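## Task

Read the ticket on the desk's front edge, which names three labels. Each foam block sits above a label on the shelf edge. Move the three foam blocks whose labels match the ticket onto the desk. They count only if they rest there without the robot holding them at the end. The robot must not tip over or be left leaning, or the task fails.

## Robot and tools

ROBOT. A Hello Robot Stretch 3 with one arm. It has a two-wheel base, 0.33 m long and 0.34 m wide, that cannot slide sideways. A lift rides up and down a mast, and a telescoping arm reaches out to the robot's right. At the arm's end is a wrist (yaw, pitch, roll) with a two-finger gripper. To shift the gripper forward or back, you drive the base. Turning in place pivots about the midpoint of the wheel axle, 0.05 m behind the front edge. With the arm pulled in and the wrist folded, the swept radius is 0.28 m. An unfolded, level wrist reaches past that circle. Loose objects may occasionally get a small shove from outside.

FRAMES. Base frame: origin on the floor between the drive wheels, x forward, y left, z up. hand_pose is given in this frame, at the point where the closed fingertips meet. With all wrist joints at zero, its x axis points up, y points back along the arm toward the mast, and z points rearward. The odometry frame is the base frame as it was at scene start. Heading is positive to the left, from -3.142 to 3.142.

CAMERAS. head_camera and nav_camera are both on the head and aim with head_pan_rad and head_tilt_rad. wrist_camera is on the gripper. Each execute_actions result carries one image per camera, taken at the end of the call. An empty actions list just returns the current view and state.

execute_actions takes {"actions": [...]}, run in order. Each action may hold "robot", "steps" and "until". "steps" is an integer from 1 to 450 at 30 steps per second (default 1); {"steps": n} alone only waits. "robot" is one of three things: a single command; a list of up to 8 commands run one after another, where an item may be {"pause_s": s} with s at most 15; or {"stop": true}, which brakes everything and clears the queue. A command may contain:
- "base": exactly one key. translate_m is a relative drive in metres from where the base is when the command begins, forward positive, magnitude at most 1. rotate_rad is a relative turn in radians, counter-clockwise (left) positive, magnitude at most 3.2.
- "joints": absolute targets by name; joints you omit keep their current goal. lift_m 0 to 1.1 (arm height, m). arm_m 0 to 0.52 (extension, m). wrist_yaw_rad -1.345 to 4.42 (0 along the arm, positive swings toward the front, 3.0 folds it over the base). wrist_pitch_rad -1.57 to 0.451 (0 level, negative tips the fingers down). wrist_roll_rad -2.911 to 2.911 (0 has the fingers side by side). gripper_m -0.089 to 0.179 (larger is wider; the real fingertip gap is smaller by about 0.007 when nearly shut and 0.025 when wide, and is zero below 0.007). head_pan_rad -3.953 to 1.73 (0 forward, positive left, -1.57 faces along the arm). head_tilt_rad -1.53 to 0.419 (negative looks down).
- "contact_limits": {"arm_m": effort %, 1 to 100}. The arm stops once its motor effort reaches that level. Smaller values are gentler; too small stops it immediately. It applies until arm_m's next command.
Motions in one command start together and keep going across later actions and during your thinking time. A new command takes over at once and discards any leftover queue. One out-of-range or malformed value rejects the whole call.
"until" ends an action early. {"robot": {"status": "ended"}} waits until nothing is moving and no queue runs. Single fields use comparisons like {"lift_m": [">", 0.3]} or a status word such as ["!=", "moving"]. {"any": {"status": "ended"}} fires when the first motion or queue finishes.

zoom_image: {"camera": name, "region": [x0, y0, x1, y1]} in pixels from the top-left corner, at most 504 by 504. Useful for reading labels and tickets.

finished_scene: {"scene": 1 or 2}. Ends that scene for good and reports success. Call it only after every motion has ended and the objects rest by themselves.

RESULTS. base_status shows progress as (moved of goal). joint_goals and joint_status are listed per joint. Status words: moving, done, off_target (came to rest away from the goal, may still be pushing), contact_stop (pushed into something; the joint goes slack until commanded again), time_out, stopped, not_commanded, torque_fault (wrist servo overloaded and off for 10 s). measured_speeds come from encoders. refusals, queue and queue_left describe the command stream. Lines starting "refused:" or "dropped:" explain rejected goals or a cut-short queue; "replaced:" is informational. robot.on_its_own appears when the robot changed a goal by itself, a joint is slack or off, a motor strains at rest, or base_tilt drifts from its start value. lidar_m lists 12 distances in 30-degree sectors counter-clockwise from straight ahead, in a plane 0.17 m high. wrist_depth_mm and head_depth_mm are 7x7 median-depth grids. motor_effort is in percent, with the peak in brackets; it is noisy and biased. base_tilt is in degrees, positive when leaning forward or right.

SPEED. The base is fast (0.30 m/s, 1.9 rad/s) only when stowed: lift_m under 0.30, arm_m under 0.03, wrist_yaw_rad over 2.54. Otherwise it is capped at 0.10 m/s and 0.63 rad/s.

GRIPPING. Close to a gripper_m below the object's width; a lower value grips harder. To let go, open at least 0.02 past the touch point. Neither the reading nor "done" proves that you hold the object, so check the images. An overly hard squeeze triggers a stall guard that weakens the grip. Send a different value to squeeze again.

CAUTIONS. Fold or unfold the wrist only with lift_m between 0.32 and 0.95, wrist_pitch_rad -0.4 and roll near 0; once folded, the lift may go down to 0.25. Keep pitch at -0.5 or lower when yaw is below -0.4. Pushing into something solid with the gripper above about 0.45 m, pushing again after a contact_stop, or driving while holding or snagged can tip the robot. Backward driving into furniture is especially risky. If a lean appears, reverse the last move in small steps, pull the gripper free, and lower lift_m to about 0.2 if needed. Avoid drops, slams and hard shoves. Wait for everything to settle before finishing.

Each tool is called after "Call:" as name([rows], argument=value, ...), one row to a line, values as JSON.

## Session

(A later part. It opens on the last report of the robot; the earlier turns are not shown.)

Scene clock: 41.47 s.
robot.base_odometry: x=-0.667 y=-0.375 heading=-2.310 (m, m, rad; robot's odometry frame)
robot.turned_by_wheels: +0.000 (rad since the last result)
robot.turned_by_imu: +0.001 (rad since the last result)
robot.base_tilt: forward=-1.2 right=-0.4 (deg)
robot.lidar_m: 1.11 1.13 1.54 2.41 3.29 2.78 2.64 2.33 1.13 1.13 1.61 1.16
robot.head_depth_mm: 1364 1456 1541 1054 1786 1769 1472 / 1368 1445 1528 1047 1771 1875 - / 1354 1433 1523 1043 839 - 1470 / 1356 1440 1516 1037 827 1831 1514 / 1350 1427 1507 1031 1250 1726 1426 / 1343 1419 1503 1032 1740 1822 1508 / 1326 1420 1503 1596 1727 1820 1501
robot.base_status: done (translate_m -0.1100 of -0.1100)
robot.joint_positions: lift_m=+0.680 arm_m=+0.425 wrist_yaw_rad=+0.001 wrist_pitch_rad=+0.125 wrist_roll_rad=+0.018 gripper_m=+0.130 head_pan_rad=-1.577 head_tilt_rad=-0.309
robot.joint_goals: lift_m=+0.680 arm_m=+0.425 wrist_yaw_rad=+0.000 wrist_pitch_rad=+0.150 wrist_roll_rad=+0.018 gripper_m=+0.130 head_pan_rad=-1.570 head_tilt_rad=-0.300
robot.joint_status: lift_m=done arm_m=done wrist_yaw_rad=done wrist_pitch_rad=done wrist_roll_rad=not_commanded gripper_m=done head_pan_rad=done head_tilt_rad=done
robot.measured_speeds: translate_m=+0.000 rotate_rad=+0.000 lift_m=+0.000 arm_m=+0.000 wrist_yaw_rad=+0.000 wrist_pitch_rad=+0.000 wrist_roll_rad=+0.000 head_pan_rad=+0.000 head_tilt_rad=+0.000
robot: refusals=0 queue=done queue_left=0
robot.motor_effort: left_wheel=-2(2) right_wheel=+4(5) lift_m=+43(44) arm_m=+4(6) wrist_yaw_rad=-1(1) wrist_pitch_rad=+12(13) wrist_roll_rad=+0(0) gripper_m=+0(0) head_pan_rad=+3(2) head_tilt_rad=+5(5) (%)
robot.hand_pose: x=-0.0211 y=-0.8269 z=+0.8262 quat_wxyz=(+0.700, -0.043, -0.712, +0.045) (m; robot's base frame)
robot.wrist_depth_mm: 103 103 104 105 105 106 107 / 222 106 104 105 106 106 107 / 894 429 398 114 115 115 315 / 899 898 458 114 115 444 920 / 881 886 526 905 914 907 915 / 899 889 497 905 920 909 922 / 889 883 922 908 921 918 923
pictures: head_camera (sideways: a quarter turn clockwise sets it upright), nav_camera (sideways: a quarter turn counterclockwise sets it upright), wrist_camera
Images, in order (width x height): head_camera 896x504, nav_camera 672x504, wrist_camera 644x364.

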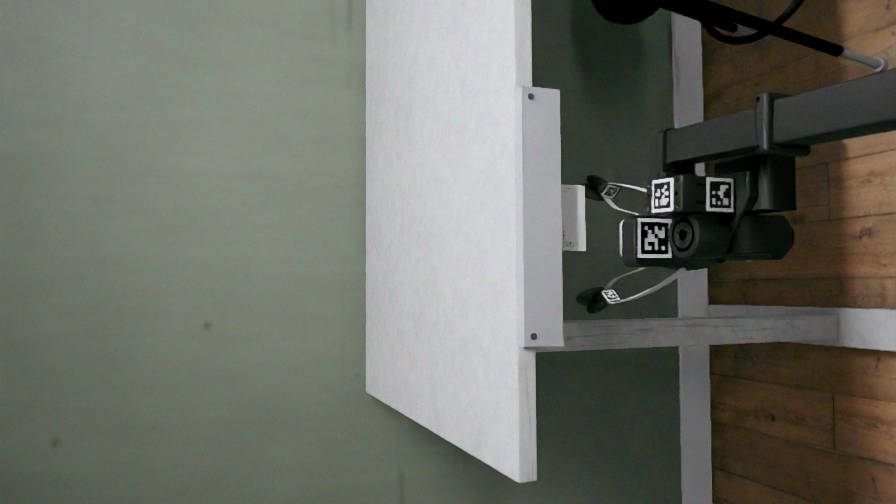

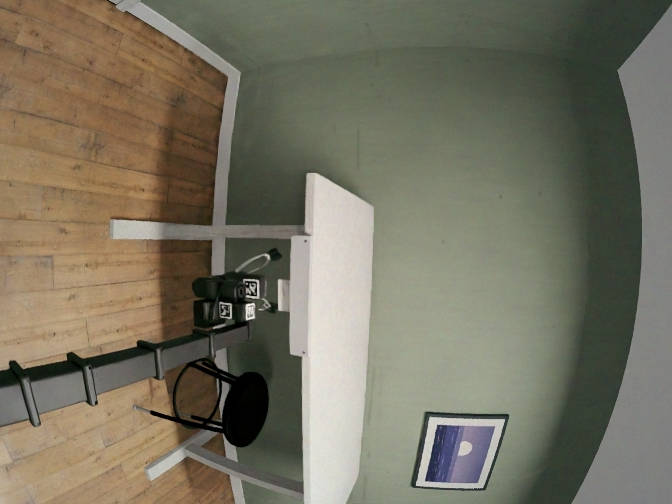

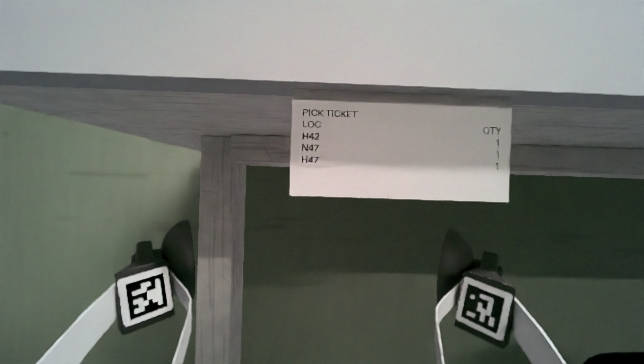

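Call:
execute_actions([
  {"robot":[{"base":{"translate_m":0},"joints":{"arm_m":0,"wrist_pitch_rad":-0.4,"lift_m":0.5,"gripper_m":0.04}},{"base":{"rotate_rad":1.72},"joints":{"lift_m":0.33,"wrist_yaw_rad":2.9,"head_pan_rad":-0.1,"head_tilt_rad":-0.5}},{"joints":{"lift_m":0.28}},{"base":{"translate_m":1}},{"base":{"translate_m":0.6}}],"steps":450,"until":{"robot":{"status":"ended"}}},
  {"steps":300,"until":{"robot":{"status":"ended"}}},
])

Call:
execute_actions([
  {"robot":{"joints":{"head_pan_rad":0.8,"head_tilt_rad":-0.35}},"steps":450,"until":{"robot":{"status":"ended"}}},
])

Call:
zoom_image(camera="head_camera", region=[300,60,640,400])

Scene clock: 64.83 s.
robot.base_odometry: x=+0.663 y=-1.265 heading=-0.590 (m, m, rad; robot's odometry frame)
robot.turned_by_wheels: +1.720 (rad since the last result)
robot.turned_by_imu: +1.723 (rad since the last result)
robot.base_tilt: forward=-1.2 right=-0.4 (deg)
robot.lidar_m: 1.35 1.74 2.42 2.48 2.67 2.54 2.72 1.67 1.31 1.29 1.11 1.32
robot.head_depth_mm: 1344 1431 1566 1611 1830 1579 1314 / 1344 1424 1615 1792 1798 1573 1312 / 1345 1427 1608 1793 1791 1567 1317 / 1349 1439 1618 1802 1788 1566 1312 / 1347 1429 1620 1773 1795 1573 1311 / 1309 1413 1590 1822 1881 1562 1314 / 1373 1509 1661 1834 1934 1565 1304
robot.base_status: done (translate_m +0.6000 of +0.6000)
robot.joint_positions: lift_m=+0.280 arm_m=+0.002 wrist_yaw_rad=+2.899 wrist_pitch_rad=-0.413 wrist_roll_rad=+0.018 gripper_m=+0.040 head_pan_rad=-0.107 head_tilt_rad=-0.495
robot.joint_goals: lift_m=+0.280 arm_m=+0.000 wrist_yaw_rad=+2.900 wrist_pitch_rad=-0.400 wrist_roll_rad=+0.018 gripper_m=+0.040 head_pan_rad=-0.100 head_tilt_rad=-0.500
robot.joint_status: lift_m=done arm_m=done wrist_yaw_rad=done wrist_pitch_rad=done wrist_roll_rad=not_commanded gripper_m=done head_pan_rad=done head_tilt_rad=done
robot.measured_speeds: translate_m=+0.000 rotate_rad=+0.000 lift_m=+0.000 arm_m=+0.000 wrist_yaw_rad=+0.000 wrist_pitch_rad=+0.000 wrist_roll_rad=+0.000 head_pan_rad=+0.000 head_tilt_rad=+0.000
robot: refusals=0 queue=done queue_left=0
robot.motor_effort: left_wheel=-2(6) right_wheel=+4(12) lift_m=+20(41) arm_m=-4(5) wrist_yaw_rad=+1(2) wrist_pitch_rad=+7(12) wrist_roll_rad=+0(0) gripper_m=+0(82) head_pan_rad=+2(29) head_tilt_rad=-2(22) (%)
robot.hand_pose: x=+0.0329 y=+0.0710 z=+0.2943 quat_wxyz=(+0.229, +0.710, +0.058, +0.663) (m; robot's base frame)
robot.wrist_depth_mm: - - - - - - - / - - - - - - - / - - - - - - - / 779 - 795 799 801 809 846 / 606 - 638 628 635 650 645 / 503 508 - 516 525 525 528 / 450 - - 452 446 450 451
pictures: head_camera (sideways: a quarter turn clockwise sets it upright), nav_camera (sideways: a quarter turn counterclockwise sets it upright), wrist_camera
Images, in order (width x height): head_camera 896x504, nav_camera 672x504, wrist_camera 644x364.

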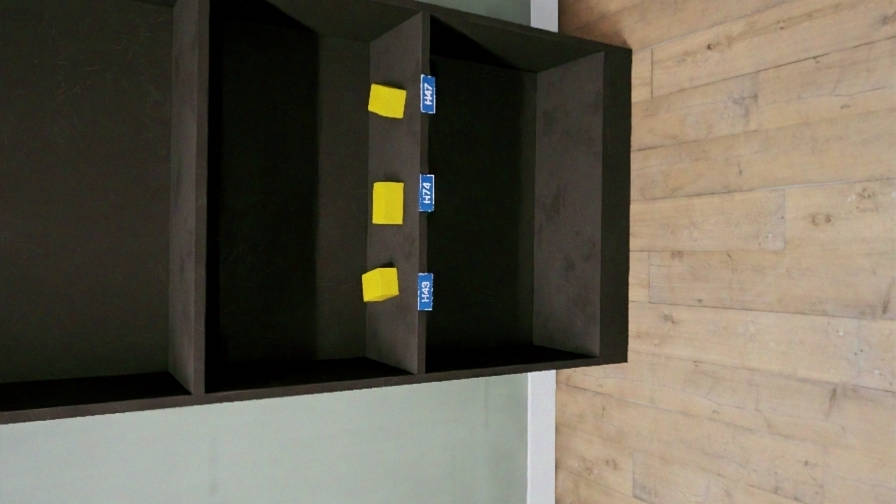

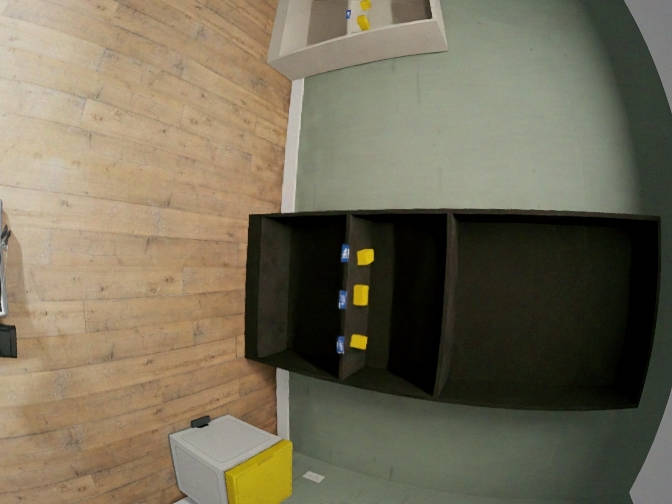

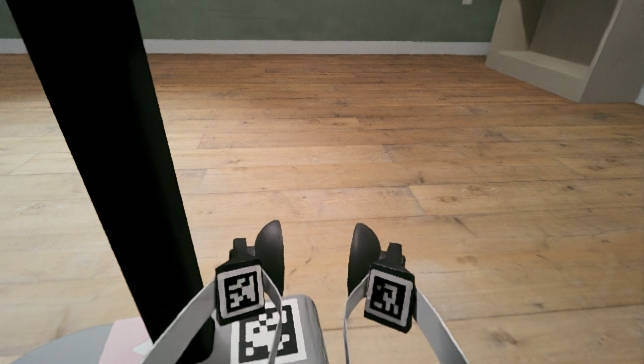

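Scene clock: 65.87 s.
robot.base_odometry: x=+0.663 y=-1.265 heading=-0.590 (m, m, rad; robot's odometry frame)
robot.turned_by_wheels: +0.000 (rad since the last result)
robot.turned_by_imu: +0.000 (rad since the last result)
robot.base_tilt: forward=-1.2 right=-0.4 (deg)
robot.lidar_m: 1.34 1.74 2.42 2.48 2.66 2.54 2.72 1.67 1.31 1.29 1.11 1.32
robot.head_depth_mm: 1662 1743 1834 1950 2034 1798 1452 / 1825 1917 1897 2057 2195 1792 1447 / 2020 2100 2231 2091 2150 1791 1452 / 2249 2355 2471 2621 2321 1801 1453 / 2480 2682 2494 2977 2335 1781 1455 / 2418 2543 2737 2899 2332 1789 1442 / 2282 2387 2569 2717 2307 1765 1443
robot.base_status: done (translate_m +0.6000 of +0.6000)
robot.joint_positions: lift_m=+0.280 arm_m=+0.002 wrist_yaw_rad=+2.899 wrist_pitch_rad=-0.413 wrist_roll_rad=+0.018 gripper_m=+0.040 head_pan_rad=+0.793 head_tilt_rad=-0.359
robot.joint_goals: lift_m=+0.280 arm_m=+0.000 wrist_yaw_rad=+2.900 wrist_pitch_rad=-0.400 wrist_roll_rad=+0.018 gripper_m=+0.040 head_pan_rad=+0.800 head_tilt_rad=-0.350
robot.joint_status: lift_m=done arm_m=done wrist_yaw_rad=done wrist_pitch_rad=done wrist_roll_rad=not_commanded gripper_m=done head_pan_rad=done head_tilt_rad=done
robot.measured_speeds: translate_m=+0.000 rotate_rad=+0.000 lift_m=+0.000 arm_m=+0.000 wrist_yaw_rad=+0.000 wrist_pitch_rad=+0.000 wrist_roll_rad=+0.000 head_pan_rad=+0.000 head_tilt_rad=+0.000
robot: refusals=0 queue=done queue_left=0
robot.motor_effort: left_wheel=-3(2) right_wheel=+4(5) lift_m=+20(20) arm_m=-4(5) wrist_yaw_rad=+0(1) wrist_pitch_rad=+6(7) wrist_roll_rad=+0(0) gripper_m=+0(0) head_pan_rad=+2(32) head_tilt_rad=+5(18) (%)
robot.hand_pose: x=+0.0329 y=+0.0710 z=+0.2943 quat_wxyz=(+0.229, +0.710, +0.058, +0.663) (m; robot's base frame)
robot.wrist_depth_mm: - - - - - - - / - - - - - - - / - - - - - - - / 763 - 794 789 811 810 809 / 614 - 653 637 646 643 645 / 513 508 - 520 523 533 523 / 448 - - 449 444 443 454
pictures: head_camera (sideways: a quarter turn clockwise sets it upright), nav_camera (sideways: a quarter turn counterclockwise sets it upright), wrist_camera
Images, in order (width x height): head_camera 896x504, nav_camera 672x504, wrist_camera 644x364.

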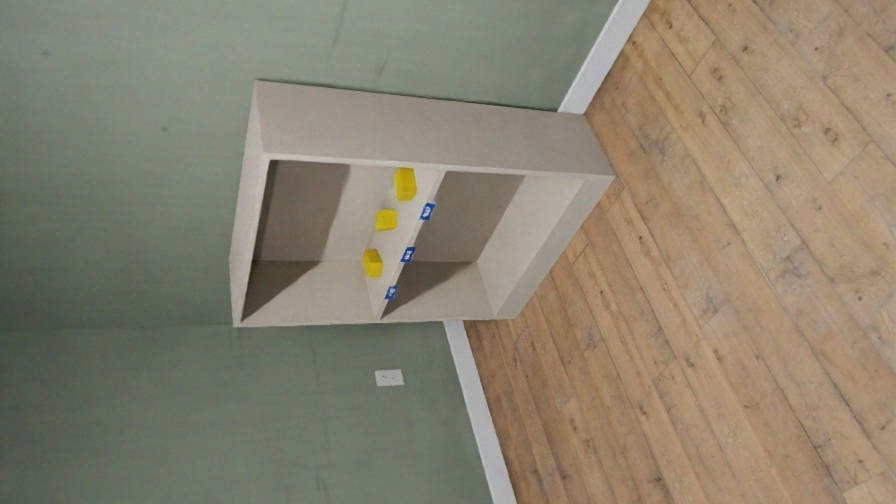

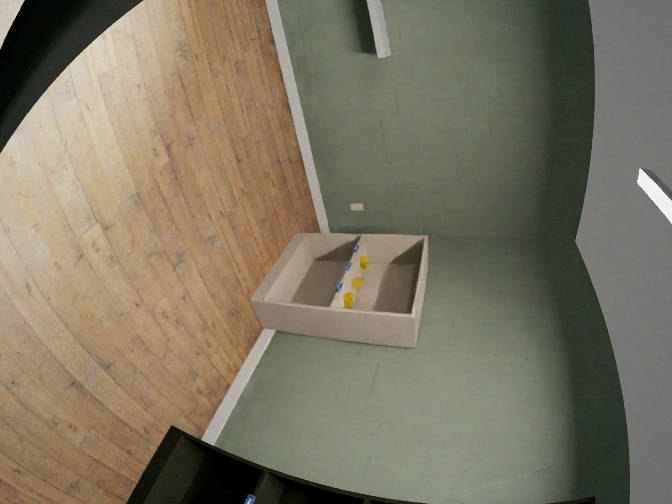

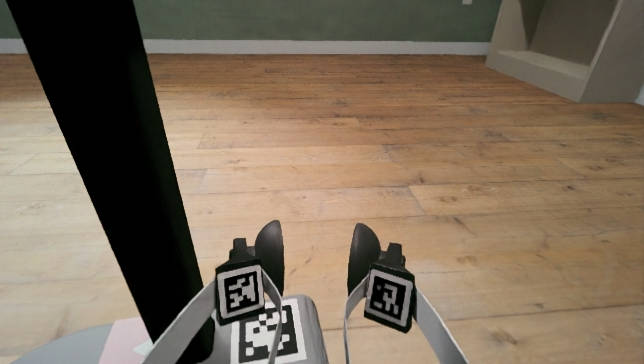

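Region (300, 60, 640, 400) of head_camera's 896x504 image, scaled by 1.482, with more detail than that image has.

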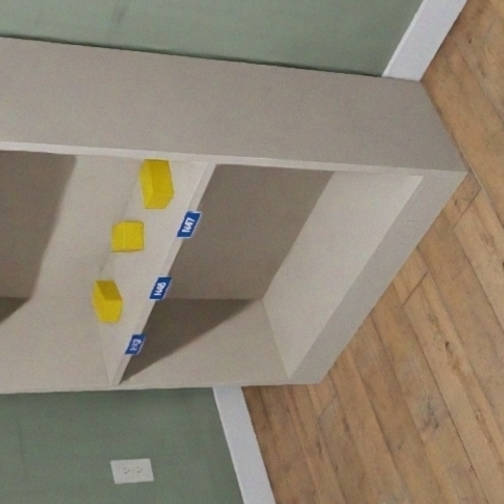

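Call:
execute_actions([
  {"robot":[{"base":{"rotate_rad":-0.53}},{"base":{"translate_m":0.63}},{"base":{"rotate_rad":1.96},"joints":{"head_pan_rad":-1.57,"head_tilt_rad":-0.7}},{"joints":{"lift_m":0.34}},{"joints":{"lift_m":0.62,"wrist_yaw_rad":0,"gripper_m":0.14}},{"joints":{"wrist_pitch_rad":-0.1}}],"steps":450,"until":{"robot":{"status":"ended"}}},
])

Scene clock: 83.60 s.
robot.base_odometry: x=+0.937 y=-1.832 heading=+0.840 (m, m, rad; robot's odometry frame)
robot.turned_by_wheels: +1.430 (rad since the last result)
robot.turned_by_imu: +1.430 (rad since the last result)
robot.base_tilt: forward=-1.3 right=-0.4 (deg)
robot.lidar_m: 2.74 2.82 3.52 3.15 1.53 1.08 0.74 0.59 0.79 0.86 0.90 1.43
robot.head_depth_mm: 739 745 1111 1378 1575 1379 1198 / 839 962 1083 1019 1359 1365 1205 / 838 979 1124 1046 1455 1352 1208 / 836 976 1114 1043 1452 1344 1184 / 833 979 1116 1034 1444 1338 1192 / 828 972 1117 1019 1446 1344 1191 / 827 971 1088 1034 1449 1340 1187
robot.base_status: done (rotate_rad +1.9598 of +1.9600)
robot.joint_positions: lift_m=+0.620 arm_m=+0.002 wrist_yaw_rad=+0.002 wrist_pitch_rad=-0.125 wrist_roll_rad=+0.018 gripper_m=+0.140 head_pan_rad=-1.563 head_tilt_rad=-0.692
robot.joint_goals: lift_m=+0.620 arm_m=+0.000 wrist_yaw_rad=+0.000 wrist_pitch_rad=-0.100 wrist_roll_rad=+0.018 gripper_m=+0.140 head_pan_rad=-1.570 head_tilt_rad=-0.700
robot.joint_status: lift_m=done arm_m=done wrist_yaw_rad=done wrist_pitch_rad=done wrist_roll_rad=not_commanded gripper_m=done head_pan_rad=done head_tilt_rad=done
robot.measured_speeds: translate_m=+0.000 rotate_rad=+0.000 lift_m=+0.000 arm_m=+0.000 wrist_yaw_rad=+0.000 wrist_pitch_rad=+0.000 wrist_roll_rad=+0.000 head_pan_rad=+0.000 head_tilt_rad=+0.000
robot: refusals=0 queue=done queue_left=0
robot.motor_effort: left_wheel=-2(11) right_wheel=+6(14) lift_m=+44(44) arm_m=-5(5) wrist_yaw_rad=-1(1) wrist_pitch_rad=+12(11) wrist_roll_rad=+0(0) gripper_m=+0(83) head_pan_rad=-3(32) head_tilt_rad=-4(30) (%)
robot.hand_pose: x=-0.0209 y=-0.3986 z=+0.7024 quat_wxyz=(+0.700, +0.045, -0.712, -0.044) (m; robot's base frame)
robot.wrist_depth_mm: 636 696 691 705 681 733 735 / 646 735 725 725 716 766 761 / 637 751 752 754 742 791 809 / 589 610 589 616 622 832 840 / 633 819 827 817 635 859 884 / 635 - 851 855 764 929 912 / 608 886 910 898 799 939 954
pictures: head_camera (sideways: a quarter turn clockwise sets it upright), nav_camera (sideways: a quarter turn counterclockwise sets it upright), wrist_camera
Images, in order (width x height): head_camera 896x504, nav_camera 672x504, wrist_camera 644x364.

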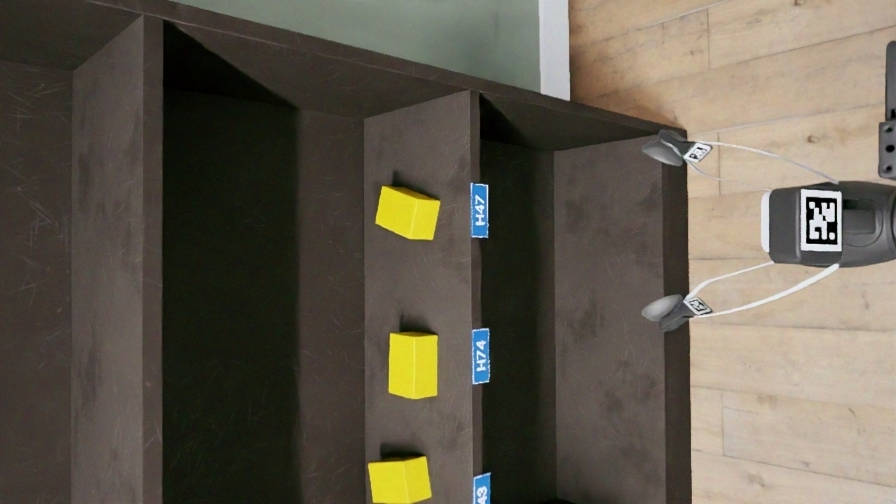

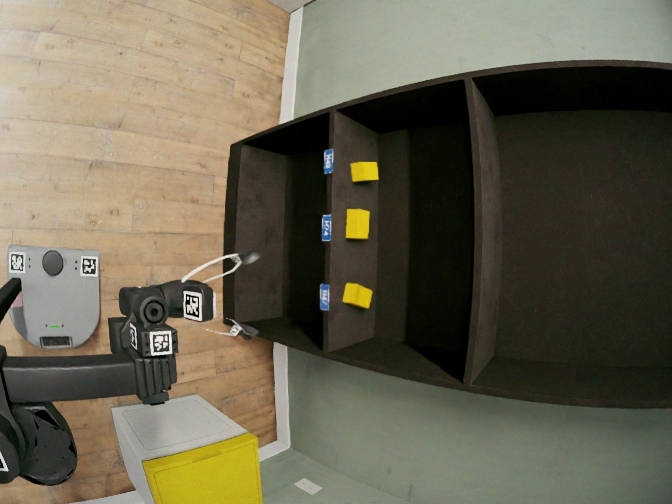

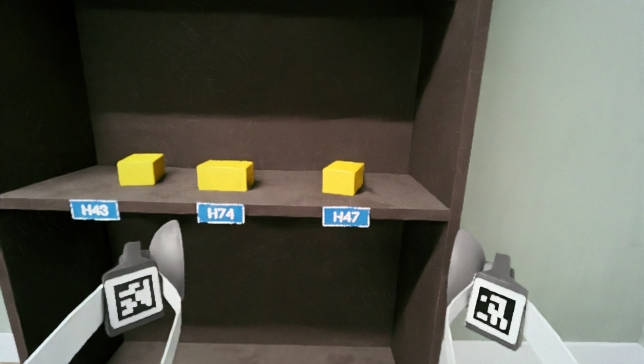

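Call:
execute_actions([
  {"robot":{"base":{"translate_m":-0.04},"joints":{"arm_m":0.34}},"steps":450,"until":{"robot":{"status":"ended"}}},
])

Scene clock: 89.67 s.
robot.base_odometry: x=+0.911 y=-1.862 heading=+0.840 (m, m, rad; robot's odometry frame)
robot.turned_by_wheels: +0.000 (rad since the last result)
robot.turned_by_imu: +0.001 (rad since the last result)
robot.base_tilt: forward=-1.3 right=-0.4 (deg)
robot.lidar_m: 2.77 2.85 3.51 3.20 1.48 1.04 0.74 0.55 0.73 0.78 0.93 1.43
robot.head_depth_mm: 665 995 1179 1385 1578 1368 1222 / 830 836 918 1047 1578 - 1194 / 835 979 1122 1060 1376 1348 1194 / 833 979 1124 1040 1445 1340 1193 / 828 977 1120 1079 1446 1344 1199 / 829 974 1113 1011 1447 1341 1193 / 827 971 1115 1074 1439 1334 1193
robot.base_status: done (translate_m -0.0400 of -0.0400)
robot.joint_positions: lift_m=+0.620 arm_m=+0.340 wrist_yaw_rad=+0.001 wrist_pitch_rad=-0.124 wrist_roll_rad=+0.018 gripper_m=+0.140 head_pan_rad=-1.563 head_tilt_rad=-0.692
robot.joint_goals: lift_m=+0.620 arm_m=+0.340 wrist_yaw_rad=+0.000 wrist_pitch_rad=-0.100 wrist_roll_rad=+0.018 gripper_m=+0.140 head_pan_rad=-1.570 head_tilt_rad=-0.700
robot.joint_status: lift_m=done arm_m=done wrist_yaw_rad=done wrist_pitch_rad=done wrist_roll_rad=not_commanded gripper_m=done head_pan_rad=done head_tilt_rad=done
robot.measured_speeds: translate_m=+0.000 rotate_rad=+0.000 lift_m=+0.000 arm_m=+0.000 wrist_yaw_rad=+0.000 wrist_pitch_rad=+0.000 wrist_roll_rad=+0.000 head_pan_rad=+0.000 head_tilt_rad=+0.000
robot: refusals=0 queue=done queue_left=0
robot.motor_effort: left_wheel=-2(7) right_wheel=+5(6) lift_m=+43(43) arm_m=+4(3) wrist_yaw_rad=+0(1) wrist_pitch_rad=+11(12) wrist_roll_rad=+0(0) gripper_m=+1(0) head_pan_rad=-2(2) head_tilt_rad=-4(4) (%)
robot.hand_pose: x=-0.0212 y=-0.7359 z=+0.7027 quat_wxyz=(+0.700, +0.044, -0.712, -0.044) (m; robot's base frame)
robot.wrist_depth_mm: 393 388 389 389 392 291 194 / 404 409 404 408 407 290 193 / 421 422 427 422 427 287 193 / 440 441 438 440 436 285 192 / 291 429 404 333 419 265 191 / 264 - 292 267 305 246 189 / 227 222 233 235 238 229 198
pictures: head_camera (sideways: a quarter turn clockwise sets it upright), nav_camera (sideways: a quarter turn counterclockwise sets it upright), wrist_camera
Images, in order (width x height): head_camera 896x504, nav_camera 672x504, wrist_camera 644x364.

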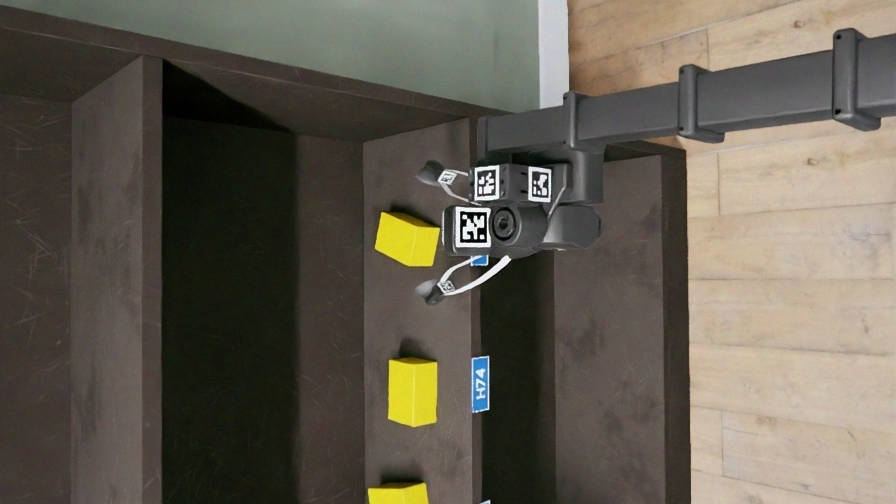

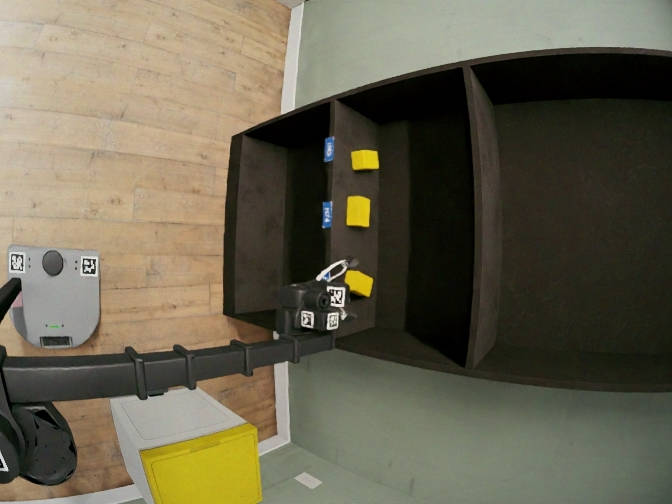

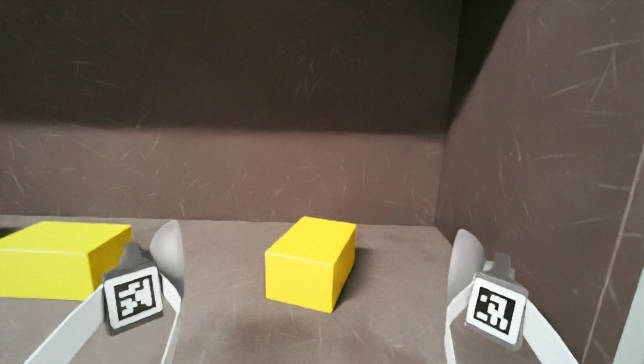

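Call:
execute_actions([
  {"robot":{"joints":{"arm_m":0.455,"lift_m":0.58}},"steps":450,"until":{"robot":{"status":"ended"}}},
])

Scene clock: 93.57 s.
robot.base_odometry: x=+0.911 y=-1.862 heading=+0.840 (m, m, rad; robot's odometry frame)
robot.turned_by_wheels: +0.000 (rad since the last result)
robot.turned_by_imu: +0.001 (rad since the last result)
robot.base_tilt: forward=-1.3 right=-0.3 (deg)
robot.lidar_m: 2.78 2.85 3.53 3.17 1.47 1.04 0.74 0.55 0.73 0.78 0.93 1.43
robot.head_depth_mm: 665 990 1183 1384 1583 1379 1208 / 829 836 918 1046 1565 - - / 837 980 1124 - 1442 1345 1190 / 829 978 1122 1042 1451 1347 1198 / 829 973 1120 1075 1444 1346 1192 / 827 974 1116 1012 1440 1341 1187 / 825 975 1111 1070 1444 1338 1191
robot.base_status: done (translate_m -0.0400 of -0.0400)
robot.joint_positions: lift_m=+0.580 arm_m=+0.455 wrist_yaw_rad=+0.001 wrist_pitch_rad=-0.123 wrist_roll_rad=+0.018 gripper_m=+0.140 head_pan_rad=-1.563 head_tilt_rad=-0.692
robot.joint_goals: lift_m=+0.580 arm_m=+0.455 wrist_yaw_rad=+0.000 wrist_pitch_rad=-0.100 wrist_roll_rad=+0.018 gripper_m=+0.140 head_pan_rad=-1.570 head_tilt_rad=-0.700
robot.joint_status: lift_m=done arm_m=done wrist_yaw_rad=done wrist_pitch_rad=done wrist_roll_rad=not_commanded gripper_m=done head_pan_rad=done head_tilt_rad=done
robot.measured_speeds: translate_m=+0.000 rotate_rad=+0.000 lift_m=+0.000 arm_m=+0.000 wrist_yaw_rad=+0.000 wrist_pitch_rad=+0.000 wrist_roll_rad=+0.000 head_pan_rad=+0.000 head_tilt_rad=+0.000
robot: refusals=0 queue=done queue_left=0
robot.motor_effort: left_wheel=-2(3) right_wheel=+5(6) lift_m=+20(41) arm_m=+5(4) wrist_yaw_rad=-1(0) wrist_pitch_rad=+11(12) wrist_roll_rad=+0(0) gripper_m=+0(0) head_pan_rad=-2(3) head_tilt_rad=-4(4) (%)
robot.hand_pose: x=-0.0212 y=-0.8509 z=+0.6637 quat_wxyz=(+0.700, +0.044, -0.712, -0.044) (m; robot's base frame)
robot.wrist_depth_mm: 284 286 287 286 287 282 190 / 297 297 297 299 298 283 188 / 306 309 312 311 310 281 188 / 322 320 322 325 323 279 187 / 302 328 313 212 325 260 186 / 222 - 169 153 236 228 185 / - 171 150 138 184 177 176
pictures: head_camera (sideways: a quarter turn clockwise sets it upright), nav_camera (sideways: a quarter turn counterclockwise sets it upright), wrist_camera
Images, in order (width x height): head_camera 896x504, nav_camera 672x504, wrist_camera 644x364.

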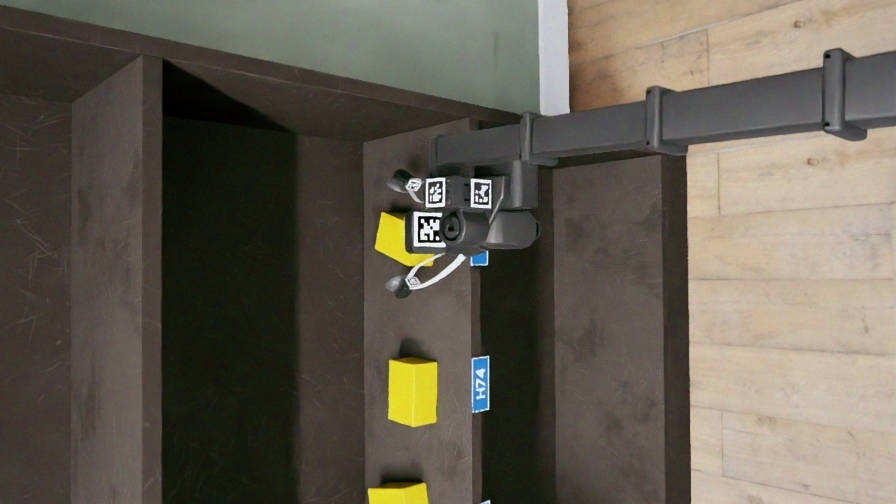

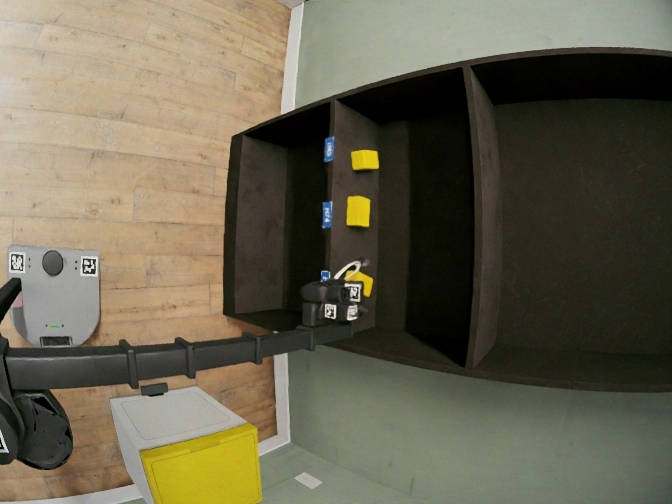

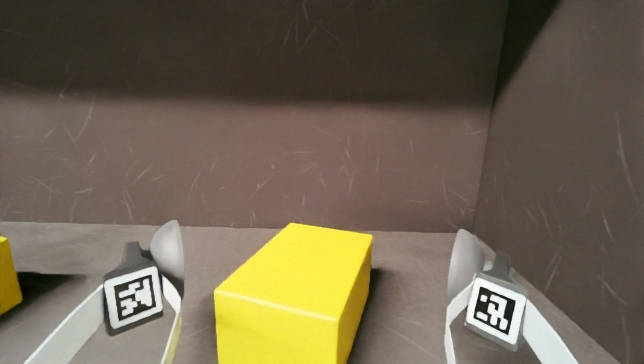

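Call:
execute_actions([
  {"robot":[{"base":{"translate_m":0.008},"joints":{"lift_m":0.565}},{"joints":{"gripper_m":0.0}},{"joints":{"lift_m":0.59}}],"steps":450,"until":{"robot":{"status":"ended"}}},
])

Scene clock: 100.10 s.
robot.base_odometry: x=+0.916 y=-1.856 heading=+0.840 (m, m, rad; robot's odometry frame)
robot.turned_by_wheels: +0.000 (rad since the last result)
robot.turned_by_imu: +0.001 (rad since the last result)
robot.base_tilt: forward=-1.2 right=-0.4 (deg)
robot.lidar_m: 2.76 2.84 3.51 3.16 1.48 1.05 0.74 0.56 0.74 0.78 0.92 1.43
robot.head_depth_mm: 688 975 1180 1384 1580 1374 1205 / 830 868 953 1055 1575 - - / 837 979 1123 - 1450 1344 1197 / 831 979 1119 1031 1462 1338 1188 / 830 976 1122 1076 1458 1348 1189 / 829 974 1114 1017 1440 1330 1191 / 825 971 1118 1039 1443 1338 1189
robot.base_status: done (translate_m +0.0080 of +0.0080)
robot.joint_positions: lift_m=+0.589 arm_m=+0.455 wrist_yaw_rad=+0.001 wrist_pitch_rad=-0.123 wrist_roll_rad=+0.018 gripper_m=+0.004 head_pan_rad=-1.563 head_tilt_rad=-0.692
robot.joint_goals: lift_m=+0.590 arm_m=+0.455 wrist_yaw_rad=+0.000 wrist_pitch_rad=-0.100 wrist_roll_rad=+0.018 gripper_m=+0.003 head_pan_rad=-1.570 head_tilt_rad=-0.700
robot.joint_status: lift_m=done arm_m=done wrist_yaw_rad=done wrist_pitch_rad=done wrist_roll_rad=not_commanded gripper_m=done head_pan_rad=done head_tilt_rad=done
robot.measured_speeds: translate_m=+0.000 rotate_rad=+0.000 lift_m=+0.000 arm_m=+0.000 wrist_yaw_rad=+0.000 wrist_pitch_rad=+0.000 wrist_roll_rad=+0.000 head_pan_rad=+0.000 head_tilt_rad=+0.000
robot: refusals=0 queue=done queue_left=0
robot.motor_effort: left_wheel=-2(4) right_wheel=+3(9) lift_m=+44(44) arm_m=+5(4) wrist_yaw_rad=-1(1) wrist_pitch_rad=+12(11) wrist_roll_rad=+0(0) gripper_m=-24(99) head_pan_rad=-2(3) head_tilt_rad=-4(4) (%)
robot.hand_pose: x=-0.0212 y=-0.8509 z=+0.6727 quat_wxyz=(+0.700, +0.044, -0.712, -0.044) (m; robot's base frame)
robot.wrist_depth_mm: 285 285 287 285 287 281 199 / 296 296 295 295 298 293 199 / 309 307 308 309 311 294 197 / 320 322 322 322 324 292 196 / 319 329 331 175 330 290 195 / 236 241 140 134 239 252 194 / 187 188 179 138 187 199 184
pictures: head_camera (sideways: a quarter turn clockwise sets it upright), nav_camera (sideways: a quarter turn counterclockwise sets it upright), wrist_camera
Images, in order (width x height): head_camera 896x504, nav_camera 672x504, wrist_camera 644x364.

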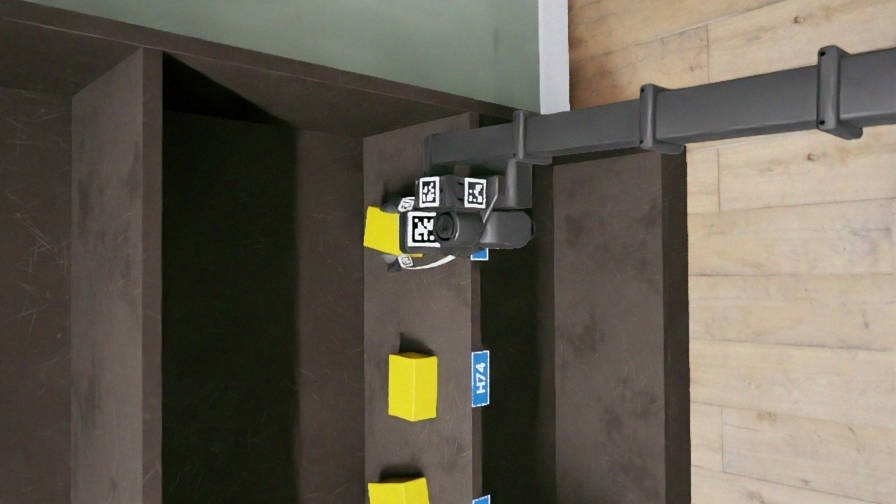

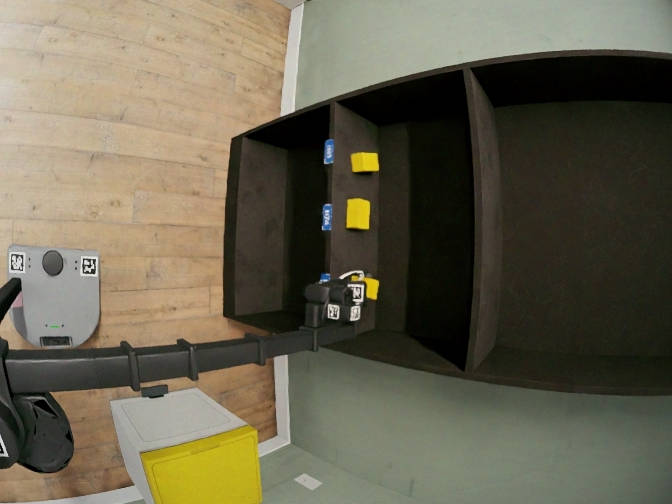

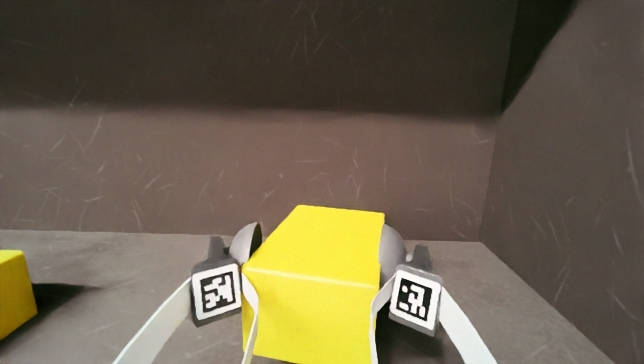

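Call:
execute_actions([
  {"robot":{"joints":{"arm_m":0}},"steps":450,"until":{"robot":{"arm_m":["<",0.25]}}},
  {"robot":[{"joints":{"arm_m":0,"lift_m":0.29,"wrist_yaw_rad":2.6}},{"base":{"rotate_rad":1.29}},{"base":{"translate_m":1}}],"steps":450,"until":{"robot":{"queue_left":["=",0],"translate_m":[">",0.7]}}},
  {"robot":{"base":{"translate_m":1}},"steps":450,"until":{"robot":{"translate_m":[">",0.7]}}},
  {"robot":[{"base":{"translate_m":0.97}},{"base":{"rotate_rad":1.85},"joints":{"lift_m":0.94,"wrist_yaw_rad":0,"head_tilt_rad":-0.5}}],"steps":450,"until":{"robot":{"status":"ended"}}},
])

Scene clock: 131.07 s.
robot.base_odometry: x=-0.349 y=+0.165 heading=-2.304 (m, m, rad; robot's odometry frame)
robot.turned_by_wheels: +3.140 (rad since the last result)
robot.turned_by_imu: +3.141 (rad since the last result)
robot.base_tilt: forward=-1.3 right=-0.4 (deg)
robot.lidar_m: 1.74 1.81 2.39 3.01 3.03 2.11 2.01 2.06 1.15 0.80 1.25 1.86
robot.head_depth_mm: 1272 1370 965 1681 1501 - - / 1269 1362 966 1714 1859 1628 - / 1260 1369 958 1217 - - - / 1263 1352 952 1256 433 - 1280 / 1255 1348 955 1299 1211 1515 1303 / 1246 1346 951 1673 1823 1563 1303 / 1240 1339 946 1660 1805 1550 1301
robot.base_status: done (rotate_rad +1.8498 of +1.8500)
robot.joint_positions: lift_m=+0.939 arm_m=+0.002 wrist_yaw_rad=+0.002 wrist_pitch_rad=-0.123 wrist_roll_rad=+0.018 gripper_m=+0.016 head_pan_rad=-1.563 head_tilt_rad=-0.507
robot.joint_goals: lift_m=+0.940 arm_m=+0.000 wrist_yaw_rad=+0.000 wrist_pitch_rad=-0.100 wrist_roll_rad=+0.018 gripper_m=+0.015 head_pan_rad=-1.570 head_tilt_rad=-0.500
robot.joint_status: lift_m=done arm_m=done wrist_yaw_rad=done wrist_pitch_rad=done wrist_roll_rad=not_commanded gripper_m=done head_pan_rad=done head_tilt_rad=done
robot.measured_speeds: translate_m=+0.000 rotate_rad=+0.000 lift_m=+0.000 arm_m=+0.000 wrist_yaw_rad=+0.000 wrist_pitch_rad=+0.000 wrist_roll_rad=+0.000 head_pan_rad=+0.000 head_tilt_rad=+0.000
robot: refusals=0 queue=done queue_left=0
robot.on_its_own: gripper_m is held at +0.015, not at your +0.000, by its stall guard, which is not easing now
robot.motor_effort: left_wheel=-2(8) right_wheel=+4(13) lift_m=+43(48) arm_m=-5(7) wrist_yaw_rad=-2(2) wrist_pitch_rad=+11(11) wrist_roll_rad=+0(0) gripper_m=-20(24) head_pan_rad=-2(2) head_tilt_rad=+4(23) (%)
robot.hand_pose: x=-0.0210 y=-0.3987 z=+1.0227 quat_wxyz=(+0.700, +0.044, -0.712, -0.044) (m; robot's base frame)
robot.wrist_depth_mm: - - - - - - - / - - - - - - - / - - - - - - - / 555 573 593 612 630 662 681 / 874 - - 175 484 884 - / - - 140 134 - - - / - - - 138 - - -
pictures: head_camera (sideways: a quarter turn clockwise sets it upright), nav_camera (sideways: a quarter turn counterclockwise sets it upright), wrist_camera
Images, in order (width x height): head_camera 896x504, nav_camera 672x504, wrist_camera 644x364.

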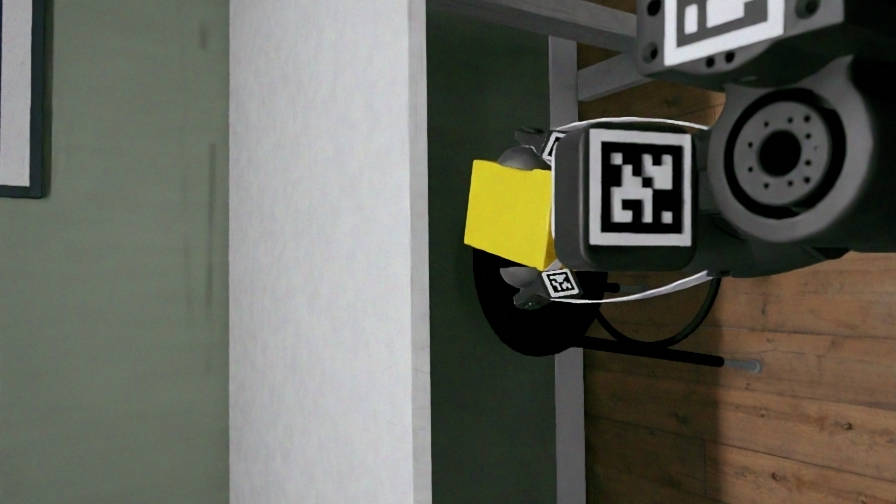

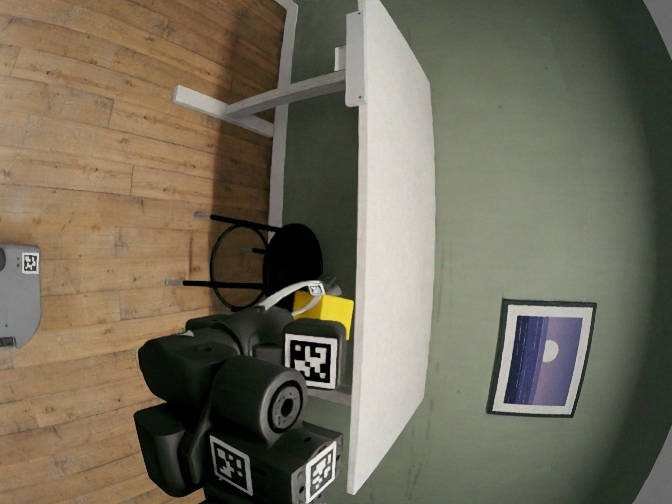

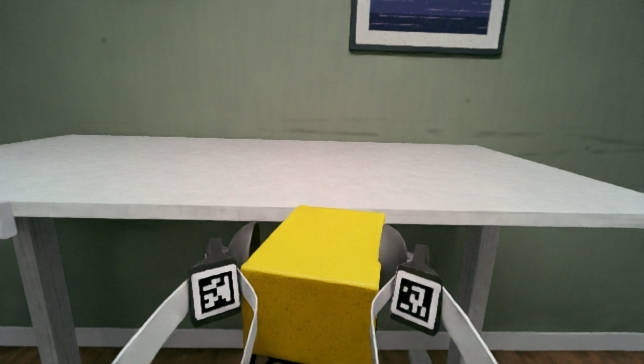

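Call:
execute_actions([
  {"robot":[{"joints":{"arm_m":0.42}},{"joints":{"lift_m":0.91}}],"steps":450,"until":{"robot":{"status":"ended"}}},
])

Scene clock: 138.53 s.
robot.base_odometry: x=-0.349 y=+0.165 heading=-2.304 (m, m, rad; robot's odometry frame)
robot.turned_by_wheels: +0.000 (rad since the last result)
robot.turned_by_imu: +0.002 (rad since the last result)
robot.base_tilt: forward=-1.3 right=-0.3 (deg)
robot.lidar_m: 1.75 1.81 2.38 3.00 3.02 2.12 2.01 2.06 1.15 0.80 1.25 1.86
robot.head_depth_mm: 1268 1376 1029 - 1809 1496 1302 / 1261 1365 1141 1735 1867 1553 1303 / 1258 1359 - 1712 1379 1514 1307 / 1254 1354 1095 1313 1168 1513 1300 / 1251 1350 954 1310 1211 1515 1312 / 1246 1345 951 1673 1818 1554 1304 / 1237 1339 950 1660 1820 1551 1301
robot.base_status: done (rotate_rad +1.8498 of +1.8500)
robot.joint_positions: lift_m=+0.910 arm_m=+0.420 wrist_yaw_rad=+0.001 wrist_pitch_rad=-0.123 wrist_roll_rad=+0.018 gripper_m=+0.016 head_pan_rad=-1.563 head_tilt_rad=-0.507
robot.joint_goals: lift_m=+0.910 arm_m=+0.420 wrist_yaw_rad=+0.000 wrist_pitch_rad=-0.100 wrist_roll_rad=+0.018 gripper_m=+0.015 head_pan_rad=-1.570 head_tilt_rad=-0.500
robot.joint_status: lift_m=done arm_m=done wrist_yaw_rad=done wrist_pitch_rad=done wrist_roll_rad=not_commanded gripper_m=done head_pan_rad=done head_tilt_rad=done
robot.measured_speeds: translate_m=+0.000 rotate_rad=+0.000 lift_m=+0.000 arm_m=+0.000 wrist_yaw_rad=+0.000 wrist_pitch_rad=+0.000 wrist_roll_rad=+0.000 head_pan_rad=+0.000 head_tilt_rad=+0.000
robot: refusals=0 queue=done queue_left=0
robot.on_its_own: gripper_m is held at +0.015, not at your +0.000, by its stall guard, which is not easing now
robot.motor_effort: left_wheel=-2(2) right_wheel=+4(5) lift_m=+20(44) arm_m=+5(6) wrist_yaw_rad=-1(1) wrist_pitch_rad=+11(12) wrist_roll_rad=+0(0) gripper_m=-20(20) head_pan_rad=-2(3) head_tilt_rad=+4(4) (%)
robot.hand_pose: x=-0.0212 y=-0.8159 z=+0.9937 quat_wxyz=(+0.700, +0.044, -0.712, -0.044) (m; robot's base frame)
robot.wrist_depth_mm: 724 731 737 732 752 748 759 / 755 761 758 768 789 784 787 / 790 781 793 792 806 802 819 / 441 455 471 486 500 520 538 / 283 290 317 175 308 314 319 / 208 211 140 135 210 224 228 / 164 165 160 138 165 175 176
pictures: head_camera (sideways: a quarter turn clockwise sets it upright), nav_camera (sideways: a quarter turn counterclockwise sets it upright), wrist_camera
Images, in order (width x height): head_camera 896x504, nav_camera 672x504, wrist_camera 644x364.

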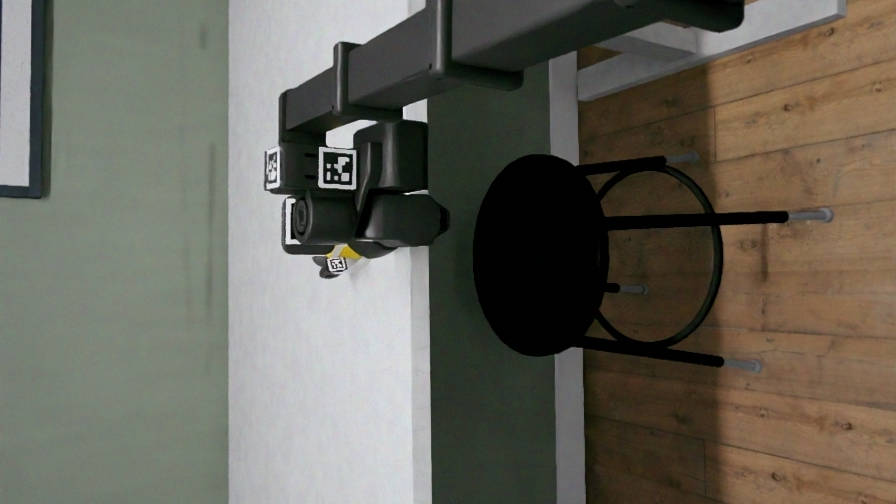

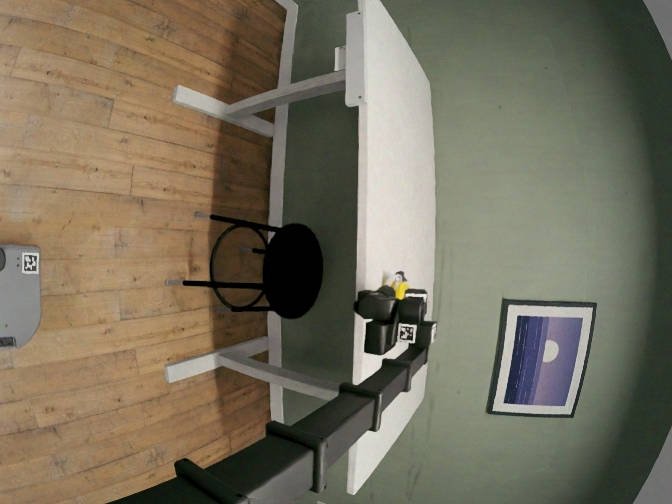

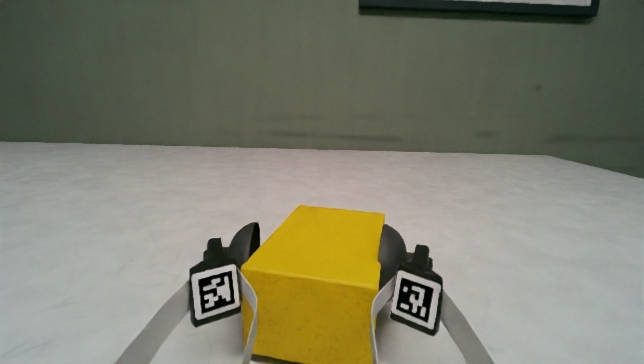

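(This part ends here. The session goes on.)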